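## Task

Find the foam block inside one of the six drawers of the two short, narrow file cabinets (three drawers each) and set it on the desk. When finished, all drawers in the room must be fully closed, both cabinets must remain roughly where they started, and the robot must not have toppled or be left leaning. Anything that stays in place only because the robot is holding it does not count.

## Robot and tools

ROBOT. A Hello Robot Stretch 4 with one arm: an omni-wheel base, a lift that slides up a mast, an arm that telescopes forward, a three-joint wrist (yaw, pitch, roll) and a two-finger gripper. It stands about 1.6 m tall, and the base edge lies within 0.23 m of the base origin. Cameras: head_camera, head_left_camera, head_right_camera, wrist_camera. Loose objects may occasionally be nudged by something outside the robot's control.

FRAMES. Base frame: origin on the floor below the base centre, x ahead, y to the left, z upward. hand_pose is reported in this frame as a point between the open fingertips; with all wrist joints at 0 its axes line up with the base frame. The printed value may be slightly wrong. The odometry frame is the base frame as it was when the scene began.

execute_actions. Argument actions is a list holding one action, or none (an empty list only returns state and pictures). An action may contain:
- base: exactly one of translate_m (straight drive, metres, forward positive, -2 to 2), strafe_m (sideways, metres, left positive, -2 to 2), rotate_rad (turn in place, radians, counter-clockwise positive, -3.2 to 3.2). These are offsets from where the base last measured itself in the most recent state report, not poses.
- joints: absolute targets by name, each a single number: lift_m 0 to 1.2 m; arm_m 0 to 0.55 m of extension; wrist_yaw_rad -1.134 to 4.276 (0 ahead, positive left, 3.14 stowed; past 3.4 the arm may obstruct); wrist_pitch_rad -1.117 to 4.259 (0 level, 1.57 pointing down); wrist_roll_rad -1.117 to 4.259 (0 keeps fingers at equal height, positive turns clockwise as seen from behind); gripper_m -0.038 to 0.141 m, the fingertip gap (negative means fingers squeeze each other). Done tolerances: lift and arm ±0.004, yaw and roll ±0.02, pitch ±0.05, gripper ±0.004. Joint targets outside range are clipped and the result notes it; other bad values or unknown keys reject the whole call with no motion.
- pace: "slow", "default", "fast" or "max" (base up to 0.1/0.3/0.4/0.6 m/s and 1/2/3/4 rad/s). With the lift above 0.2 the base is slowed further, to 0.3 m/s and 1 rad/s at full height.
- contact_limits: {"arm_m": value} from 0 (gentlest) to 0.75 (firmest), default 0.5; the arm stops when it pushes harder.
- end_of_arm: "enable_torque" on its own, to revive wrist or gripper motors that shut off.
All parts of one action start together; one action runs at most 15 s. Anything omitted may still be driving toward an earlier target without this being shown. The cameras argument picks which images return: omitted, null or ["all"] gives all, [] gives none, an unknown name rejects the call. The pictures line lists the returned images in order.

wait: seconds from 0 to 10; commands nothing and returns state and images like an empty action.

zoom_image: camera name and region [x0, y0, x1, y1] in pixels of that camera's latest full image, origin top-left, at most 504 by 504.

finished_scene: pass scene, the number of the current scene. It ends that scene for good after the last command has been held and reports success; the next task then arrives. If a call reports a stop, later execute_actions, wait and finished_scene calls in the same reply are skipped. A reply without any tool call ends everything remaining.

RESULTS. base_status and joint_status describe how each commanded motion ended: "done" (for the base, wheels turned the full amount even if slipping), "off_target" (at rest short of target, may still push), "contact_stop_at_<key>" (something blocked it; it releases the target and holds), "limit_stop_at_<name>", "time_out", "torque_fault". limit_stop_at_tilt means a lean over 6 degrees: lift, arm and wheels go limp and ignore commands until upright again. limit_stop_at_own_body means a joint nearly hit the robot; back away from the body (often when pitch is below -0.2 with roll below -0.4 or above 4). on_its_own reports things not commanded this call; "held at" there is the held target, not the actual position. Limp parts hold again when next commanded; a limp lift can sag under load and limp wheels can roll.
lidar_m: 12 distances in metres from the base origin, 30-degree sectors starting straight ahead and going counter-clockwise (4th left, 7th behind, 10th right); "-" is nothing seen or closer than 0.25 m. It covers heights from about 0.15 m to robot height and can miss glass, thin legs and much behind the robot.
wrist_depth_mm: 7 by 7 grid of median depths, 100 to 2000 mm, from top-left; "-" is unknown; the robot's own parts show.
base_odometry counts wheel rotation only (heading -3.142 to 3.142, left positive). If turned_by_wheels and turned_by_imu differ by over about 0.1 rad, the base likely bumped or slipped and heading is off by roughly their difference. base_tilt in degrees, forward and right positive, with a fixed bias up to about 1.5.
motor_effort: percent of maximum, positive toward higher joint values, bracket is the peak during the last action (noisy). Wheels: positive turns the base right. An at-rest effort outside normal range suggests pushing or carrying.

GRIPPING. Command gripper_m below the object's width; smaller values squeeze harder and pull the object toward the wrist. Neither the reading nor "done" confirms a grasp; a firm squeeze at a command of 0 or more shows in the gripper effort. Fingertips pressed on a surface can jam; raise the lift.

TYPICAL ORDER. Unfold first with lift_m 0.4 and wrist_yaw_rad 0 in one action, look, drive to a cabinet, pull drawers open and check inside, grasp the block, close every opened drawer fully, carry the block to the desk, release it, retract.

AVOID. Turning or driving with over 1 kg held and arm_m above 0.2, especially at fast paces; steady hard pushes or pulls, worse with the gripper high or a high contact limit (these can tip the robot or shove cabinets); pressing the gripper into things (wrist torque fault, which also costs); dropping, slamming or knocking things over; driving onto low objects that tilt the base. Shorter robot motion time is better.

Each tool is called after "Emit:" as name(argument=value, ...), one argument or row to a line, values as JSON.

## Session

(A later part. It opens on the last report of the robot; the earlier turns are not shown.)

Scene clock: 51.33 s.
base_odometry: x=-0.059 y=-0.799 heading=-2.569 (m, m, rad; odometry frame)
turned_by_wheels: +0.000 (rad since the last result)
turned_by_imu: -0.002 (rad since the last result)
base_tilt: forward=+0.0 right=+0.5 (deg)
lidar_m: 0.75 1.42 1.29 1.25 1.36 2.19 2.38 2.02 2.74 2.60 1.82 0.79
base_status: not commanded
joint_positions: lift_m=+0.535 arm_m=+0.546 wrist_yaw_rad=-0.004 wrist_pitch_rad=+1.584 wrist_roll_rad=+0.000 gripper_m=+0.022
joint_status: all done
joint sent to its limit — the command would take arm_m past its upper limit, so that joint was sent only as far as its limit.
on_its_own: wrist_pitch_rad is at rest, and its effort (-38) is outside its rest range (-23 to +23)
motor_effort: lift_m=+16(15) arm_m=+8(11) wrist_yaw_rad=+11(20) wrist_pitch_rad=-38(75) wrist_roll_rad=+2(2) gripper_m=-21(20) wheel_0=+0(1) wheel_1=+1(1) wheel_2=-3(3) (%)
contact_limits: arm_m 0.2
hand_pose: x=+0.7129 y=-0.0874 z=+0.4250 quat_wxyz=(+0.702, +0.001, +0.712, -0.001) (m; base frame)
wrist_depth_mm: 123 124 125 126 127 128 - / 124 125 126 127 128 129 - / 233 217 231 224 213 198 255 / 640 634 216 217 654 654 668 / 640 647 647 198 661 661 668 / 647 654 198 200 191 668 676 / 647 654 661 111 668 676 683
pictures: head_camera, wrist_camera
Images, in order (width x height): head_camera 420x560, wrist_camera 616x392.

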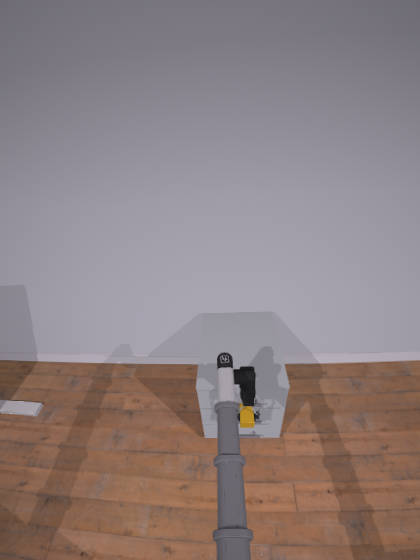

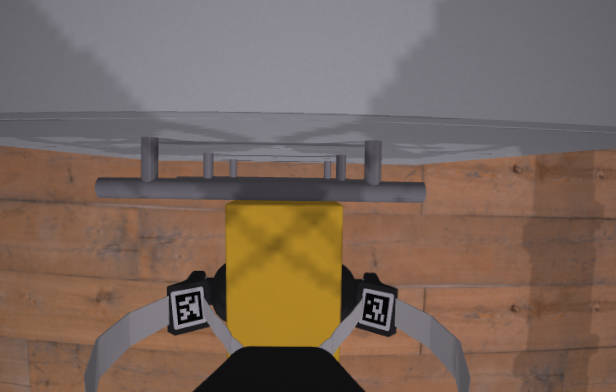

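Emit:
execute_actions(
  actions=[
    {"joints":{"arm_m":0.1}},
  ],
  cameras=[],
)

Emit:
execute_actions(
  actions=[
    {"joints":{"lift_m":1.19},"base":{"rotate_rad":1.6}},
  ],
)

Scene clock: 53.93 s.
base_odometry: x=-0.059 y=-0.799 heading=-2.569 (m, m, rad; odometry frame)
turned_by_wheels: +0.000 (rad since the last result)
turned_by_imu: -0.001 (rad since the last result)
base_tilt: forward=+0.0 right=+0.5 (deg)
lidar_m: 0.74 1.39 1.32 1.26 1.41 2.19 2.37 2.06 2.73 2.64 1.86 0.80
base_status: not commanded
joint_positions: lift_m=+0.535 arm_m=+0.101 wrist_yaw_rad=+0.000 wrist_pitch_rad=+1.570 wrist_roll_rad=+0.000 gripper_m=+0.022
joint_status: all done
motor_effort: lift_m=+15(16) arm_m=-5(5) wrist_yaw_rad=-1(11) wrist_pitch_rad=+1(38) wrist_roll_rad=-1(1) gripper_m=-16(20) wheel_0=+0(0) wheel_1=+1(1) wheel_2=-3(3) (%)
hand_pose: x=+0.2720 y=-0.0874 z=+0.4250 quat_wxyz=(+0.707, +0.000, +0.707, +0.000) (m; base frame)
wrist_depth_mm: 634 634 640 640 647 654 661 / 634 640 640 654 654 661 661 / 634 640 647 647 654 661 668 / 640 640 647 647 654 661 668 / 647 647 223 200 661 668 676 / 647 640 199 201 192 668 676 / 647 439 439 111 668 676 676
pictures: none
No camera images: the call's "cameras" was empty. Leave "cameras" out to get every camera's image.

Scene clock: 57.40 s.
base_odometry: x=-0.059 y=-0.799 heading=-0.970 (m, m, rad; odometry frame)
turned_by_wheels: +1.599 (rad since the last result)
turned_by_imu: +1.584 (rad since the last result)
base_tilt: forward=+0.0 right=+0.5 (deg)
lidar_m: 1.26 2.03 2.35 2.15 2.03 2.72 2.67 1.79 0.80 0.72 1.41 1.28
base_status: done
joint_positions: lift_m=+1.190 arm_m=+0.101 wrist_yaw_rad=+0.000 wrist_pitch_rad=+1.570 wrist_roll_rad=+0.000 gripper_m=+0.022
joint_status: all done
motor_effort: lift_m=+23(25) arm_m=-5(5) wrist_yaw_rad=-2(1) wrist_pitch_rad=+2(1) wrist_roll_rad=+0(0) gripper_m=-16(21) wheel_0=-2(6) wheel_1=-1(9) wheel_2=-4(10) (%)
hand_pose: x=+0.2721 y=-0.0874 z=+1.0794 quat_wxyz=(+0.707, +0.000, +0.707, +0.000) (m; base frame)
wrist_depth_mm: 1255 1281 1281 1308 1308 1336 1308 / 1255 1281 1281 1308 1308 1336 1336 / 1281 1281 1308 1308 1336 1308 1336 / 1255 1281 1308 1308 1308 1336 1336 / 1281 1281 223 200 1336 1308 1160 / 1281 1281 199 201 192 1336 976 / 1281 1308 1308 111 1336 1205 1008
pictures: head_camera, head_left_camera, head_right_camera, wrist_camera
Images, in order (width x height): head_camera 420x560, head_left_camera 420x672, head_right_camera 420x672, wrist_camera 616x392.

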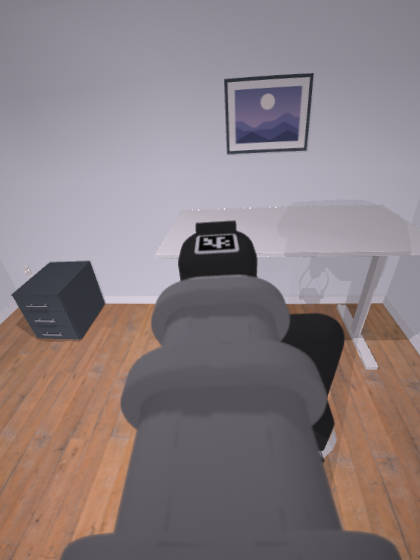

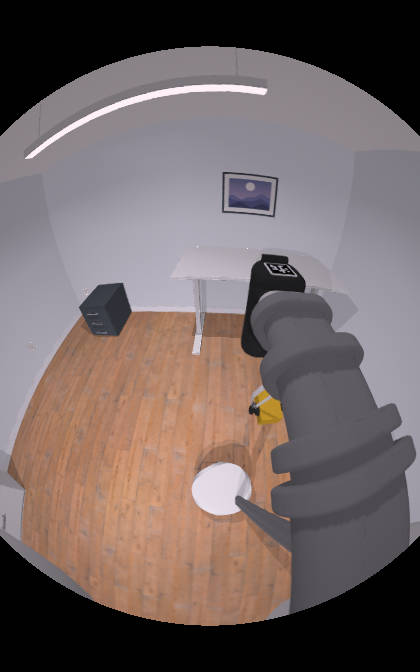

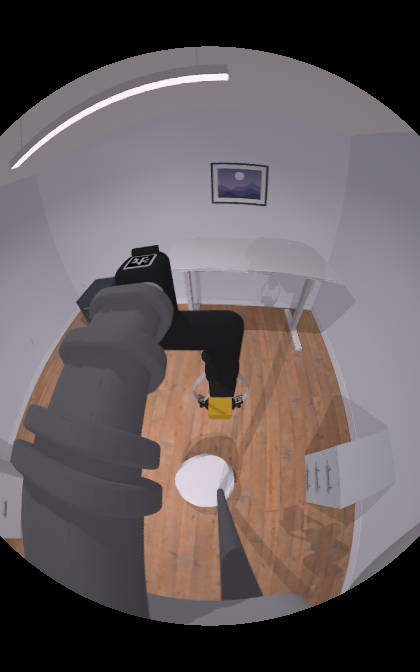

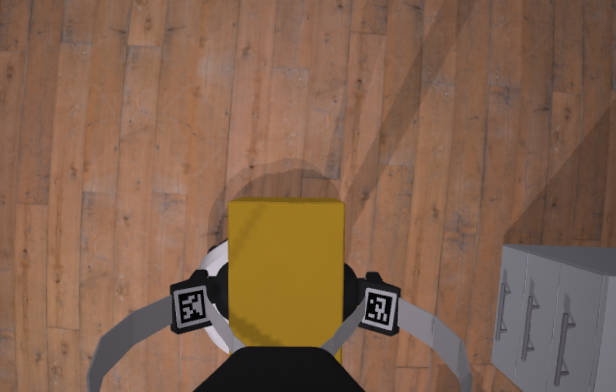

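Emit:
execute_actions(
  actions=[
    {"base":{"translate_m":0.7},"joints":{"lift_m":1.2,"arm_m":0.28}},
  ],
  cameras=["wrist_camera","head_right_camera"],
)

Scene clock: 61.43 s.
base_odometry: x=+0.337 y=-1.376 heading=-0.969 (m, m, rad; odometry frame)
turned_by_wheels: +0.000 (rad since the last result)
turned_by_imu: -0.005 (rad since the last result)
base_tilt: forward=+0.1 right=+0.5 (deg)
lidar_m: 0.54 0.60 1.54 2.32 2.30 2.88 3.40 1.09 0.96 1.36 0.74 0.57
base_status: done
joint_positions: lift_m=+1.200 arm_m=+0.279 wrist_yaw_rad=+0.000 wrist_pitch_rad=+1.570 wrist_roll_rad=+0.000 gripper_m=+0.022
joint_status: all done
motor_effort: lift_m=+22(23) arm_m=+5(6) wrist_yaw_rad=+0(0) wrist_pitch_rad=+2(1) wrist_roll_rad=+1(1) gripper_m=-19(21) wheel_0=+2(5) wheel_1=+2(8) wheel_2=-1(11) (%)
hand_pose: x=+0.4502 y=-0.0874 z=+1.0895 quat_wxyz=(+0.707, +0.000, +0.707, +0.000) (m; base frame)
wrist_depth_mm: 351 355 355 362 364 368 370 / 355 357 362 364 366 368 370 / 1281 1281 1308 1308 1308 1336 1336 / 1281 1308 1308 1336 1336 1336 1366 / 1281 1308 223 200 1336 1366 1366 / 1308 1308 200 201 193 1366 1366 / 1308 1308 1118 111 1366 1366 1397
pictures: head_right_camera, wrist_camera
Images, in order (width x height): head_right_camera 420x672, wrist_camera 616x392.

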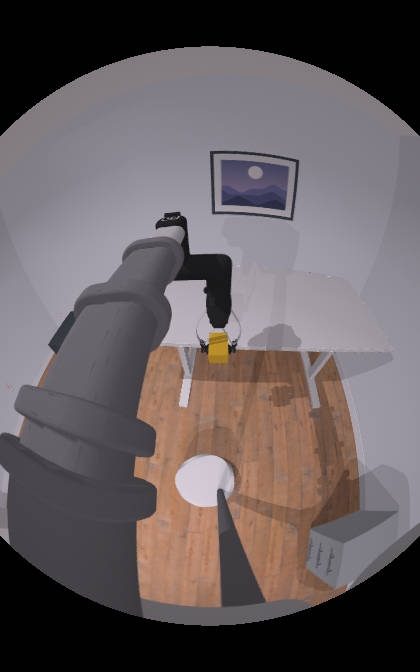

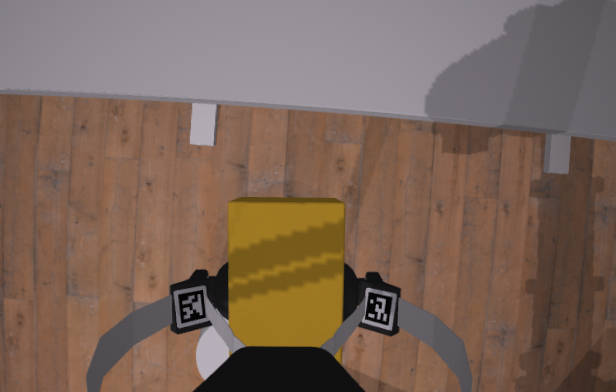

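Emit:
execute_actions(
  actions=[
    {"joints":{"arm_m":0.54}},
  ],
  cameras=[],
)

Emit:
execute_actions(
  actions=[
    {"joints":{"lift_m":1.09}},
  ],
  cameras=["wrist_camera"],
)

Scene clock: 63.53 s.
base_odometry: x=+0.337 y=-1.376 heading=-0.969 (m, m, rad; odometry frame)
turned_by_wheels: +0.000 (rad since the last result)
turned_by_imu: -0.001 (rad since the last result)
base_tilt: forward=+0.0 right=+0.5 (deg)
lidar_m: 0.54 0.61 1.52 2.32 2.36 2.88 3.37 1.10 1.00 1.38 0.76 0.56
base_status: not commanded
joint_positions: lift_m=+1.200 arm_m=+0.539 wrist_yaw_rad=+0.000 wrist_pitch_rad=+1.570 wrist_roll_rad=+0.000 gripper_m=+0.022
joint_status: all done
motor_effort: lift_m=+22(22) arm_m=+5(7) wrist_yaw_rad=-1(1) wrist_pitch_rad=+1(1) wrist_roll_rad=-1(1) gripper_m=-19(21) wheel_0=+2(2) wheel_1=+2(2) wheel_2=-1(1) (%)
hand_pose: x=+0.7102 y=-0.0874 z=+1.0895 quat_wxyz=(+0.707, +0.000, +0.707, +0.000) (m; base frame)
wrist_depth_mm: 353 355 357 362 364 368 368 / 351 355 359 362 366 368 370 / 355 357 362 362 366 370 373 / 357 359 362 364 368 373 375 / 359 362 224 199 370 373 377 / 359 362 199 200 192 375 377 / 1281 364 366 112 373 379 382
pictures: none
No camera images: the call's "cameras" was empty. Leave "cameras" out to get every camera's image.

Scene clock: 65.03 s.
base_odometry: x=+0.337 y=-1.376 heading=-0.969 (m, m, rad; odometry frame)
turned_by_wheels: +0.000 (rad since the last result)
turned_by_imu: +0.000 (rad since the last result)
base_tilt: forward=+0.0 right=+0.5 (deg)
lidar_m: 0.54 0.60 1.52 2.30 2.33 2.88 3.39 1.12 1.00 1.36 0.77 0.58
base_status: not commanded
joint_positions: lift_m=+1.090 arm_m=+0.539 wrist_yaw_rad=+0.000 wrist_pitch_rad=+1.570 wrist_roll_rad=+0.000 gripper_m=+0.022
joint_status: all done
motor_effort: lift_m=+15(21) arm_m=+5(5) wrist_yaw_rad=-1(1) wrist_pitch_rad=+2(2) wrist_roll_rad=+1(1) gripper_m=-21(20) wheel_0=+2(2) wheel_1=+2(2) wheel_2=-1(1) (%)
hand_pose: x=+0.7102 y=-0.0874 z=+0.9800 quat_wxyz=(+0.707, +0.000, +0.707, +0.000) (m; base frame)
wrist_depth_mm: 246 248 250 252 254 256 258 / 247 249 252 253 256 257 259 / 248 251 252 255 256 259 262 / 250 252 253 255 259 260 262 / 251 253 224 200 258 262 264 / 253 254 200 201 192 263 265 / 253 255 257 111 262 264 266
pictures: wrist_camera
Images, in order (width x height): wrist_camera 616x392.

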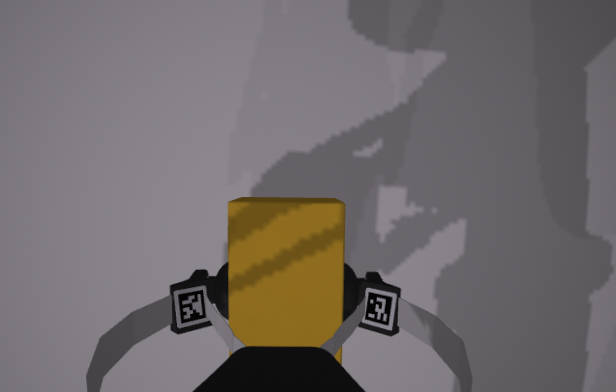

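Emit:
execute_actions(
  actions=[
    {"joints":{"gripper_m":0.11,"lift_m":1.087}},
  ],
  cameras=[],
)

Emit:
execute_actions(
  actions=[
    {"joints":{"lift_m":1.18}},
  ],
)

Scene clock: 66.93 s.
base_odometry: x=+0.337 y=-1.376 heading=-0.969 (m, m, rad; odometry frame)
turned_by_wheels: +0.000 (rad since the last result)
turned_by_imu: -0.001 (rad since the last result)
base_tilt: forward=+0.0 right=+0.5 (deg)
lidar_m: 0.55 0.60 1.52 2.29 2.35 2.88 3.40 1.11 1.00 1.37 0.76 0.57
base_status: not commanded
joint_positions: lift_m=+1.087 arm_m=+0.539 wrist_yaw_rad=+0.000 wrist_pitch_rad=+1.570 wrist_roll_rad=+0.000 gripper_m=+0.110
joint_status: all done
motor_effort: lift_m=+16(20) arm_m=+5(5) wrist_yaw_rad=-2(1) wrist_pitch_rad=+1(1) wrist_roll_rad=+0(0) gripper_m=-1(19) wheel_0=+2(2) wheel_1=+2(2) wheel_2=-1(1) (%)
hand_pose: x=+0.7102 y=-0.0874 z=+0.9770 quat_wxyz=(+0.707, +0.000, +0.707, +0.000) (m; base frame)
wrist_depth_mm: 243 245 247 250 252 254 255 / 244 247 248 251 253 255 256 / 245 248 250 252 254 256 258 / 247 249 250 253 255 257 259 / 248 249 251 208 256 258 259 / 250 251 209 210 203 260 263 / 251 252 253 111 258 260 263
pictures: none
No camera images: the call's "cameras" was empty. Leave "cameras" out to get every camera's image.

Scene clock: 68.33 s.
base_odometry: x=+0.337 y=-1.376 heading=-0.969 (m, m, rad; odometry frame)
turned_by_wheels: +0.000 (rad since the last result)
turned_by_imu: +0.000 (rad since the last result)
base_tilt: forward=+0.0 right=+0.5 (deg)
lidar_m: 0.56 0.61 1.56 2.32 2.34 2.84 3.37 1.12 0.98 1.38 0.74 0.59
base_status: not commanded
joint_positions: lift_m=+1.180 arm_m=+0.539 wrist_yaw_rad=+0.000 wrist_pitch_rad=+1.570 wrist_roll_rad=+0.000 gripper_m=+0.110
joint_status: all done
motor_effort: lift_m=+23(23) arm_m=+5(5) wrist_yaw_rad=-2(2) wrist_pitch_rad=+1(1) wrist_roll_rad=+0(0) gripper_m=-1(1) wheel_0=+2(2) wheel_1=+2(2) wheel_2=-1(1) (%)
hand_pose: x=+0.7102 y=-0.0874 z=+1.0694 quat_wxyz=(+0.707, +0.000, +0.707, +0.000) (m; base frame)
wrist_depth_mm: 330 332 340 342 343 345 349 / 334 336 340 343 345 347 351 / 336 338 342 343 345 349 353 / 338 340 342 345 349 351 353 / 338 342 343 303 351 353 357 / 340 342 345 304 203 355 357 / 342 345 347 111 355 355 359
pictures: head_camera, head_left_camera, head_right_camera, wrist_camera
Images, in order (width x height): head_camera 420x560, head_left_camera 420x672, head_right_camera 420x672, wrist_camera 616x392.

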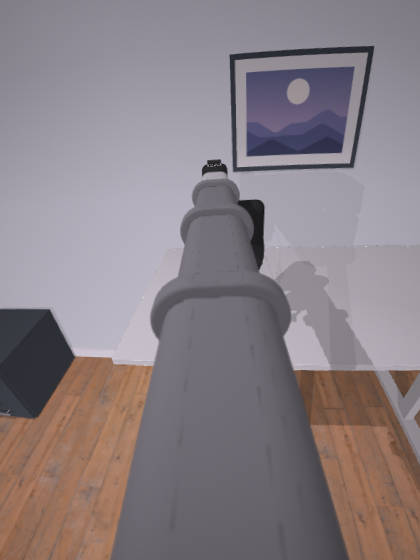

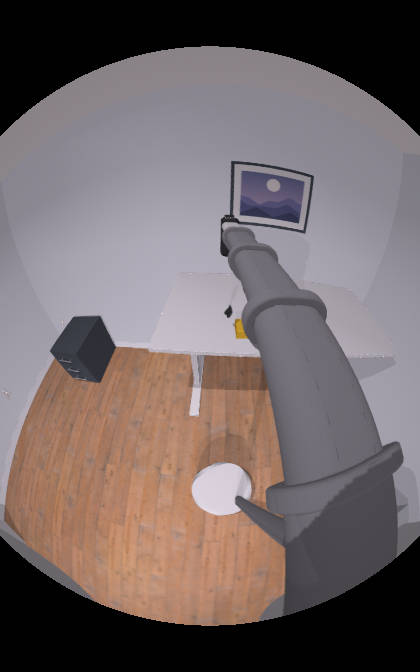

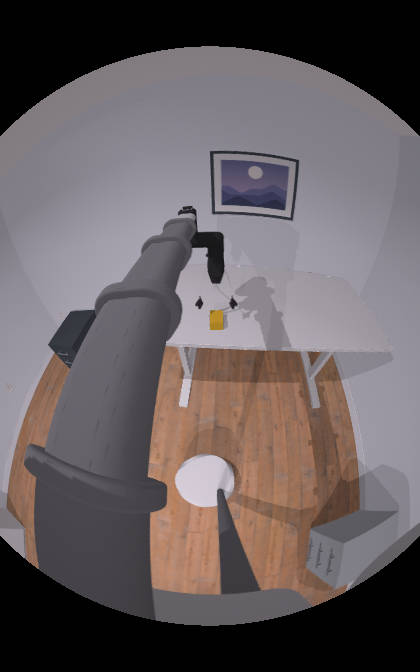

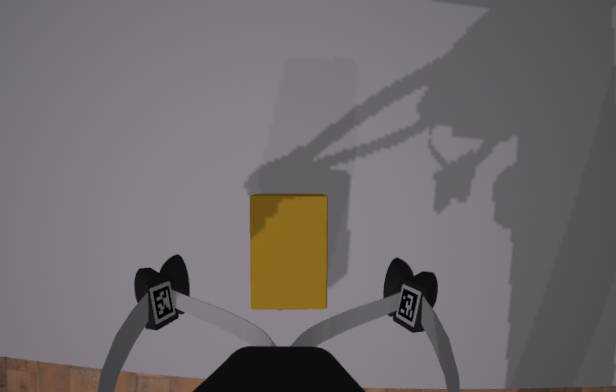

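Emit:
finished_scene(
  scene=1,
)

The scene is finished: the task was done.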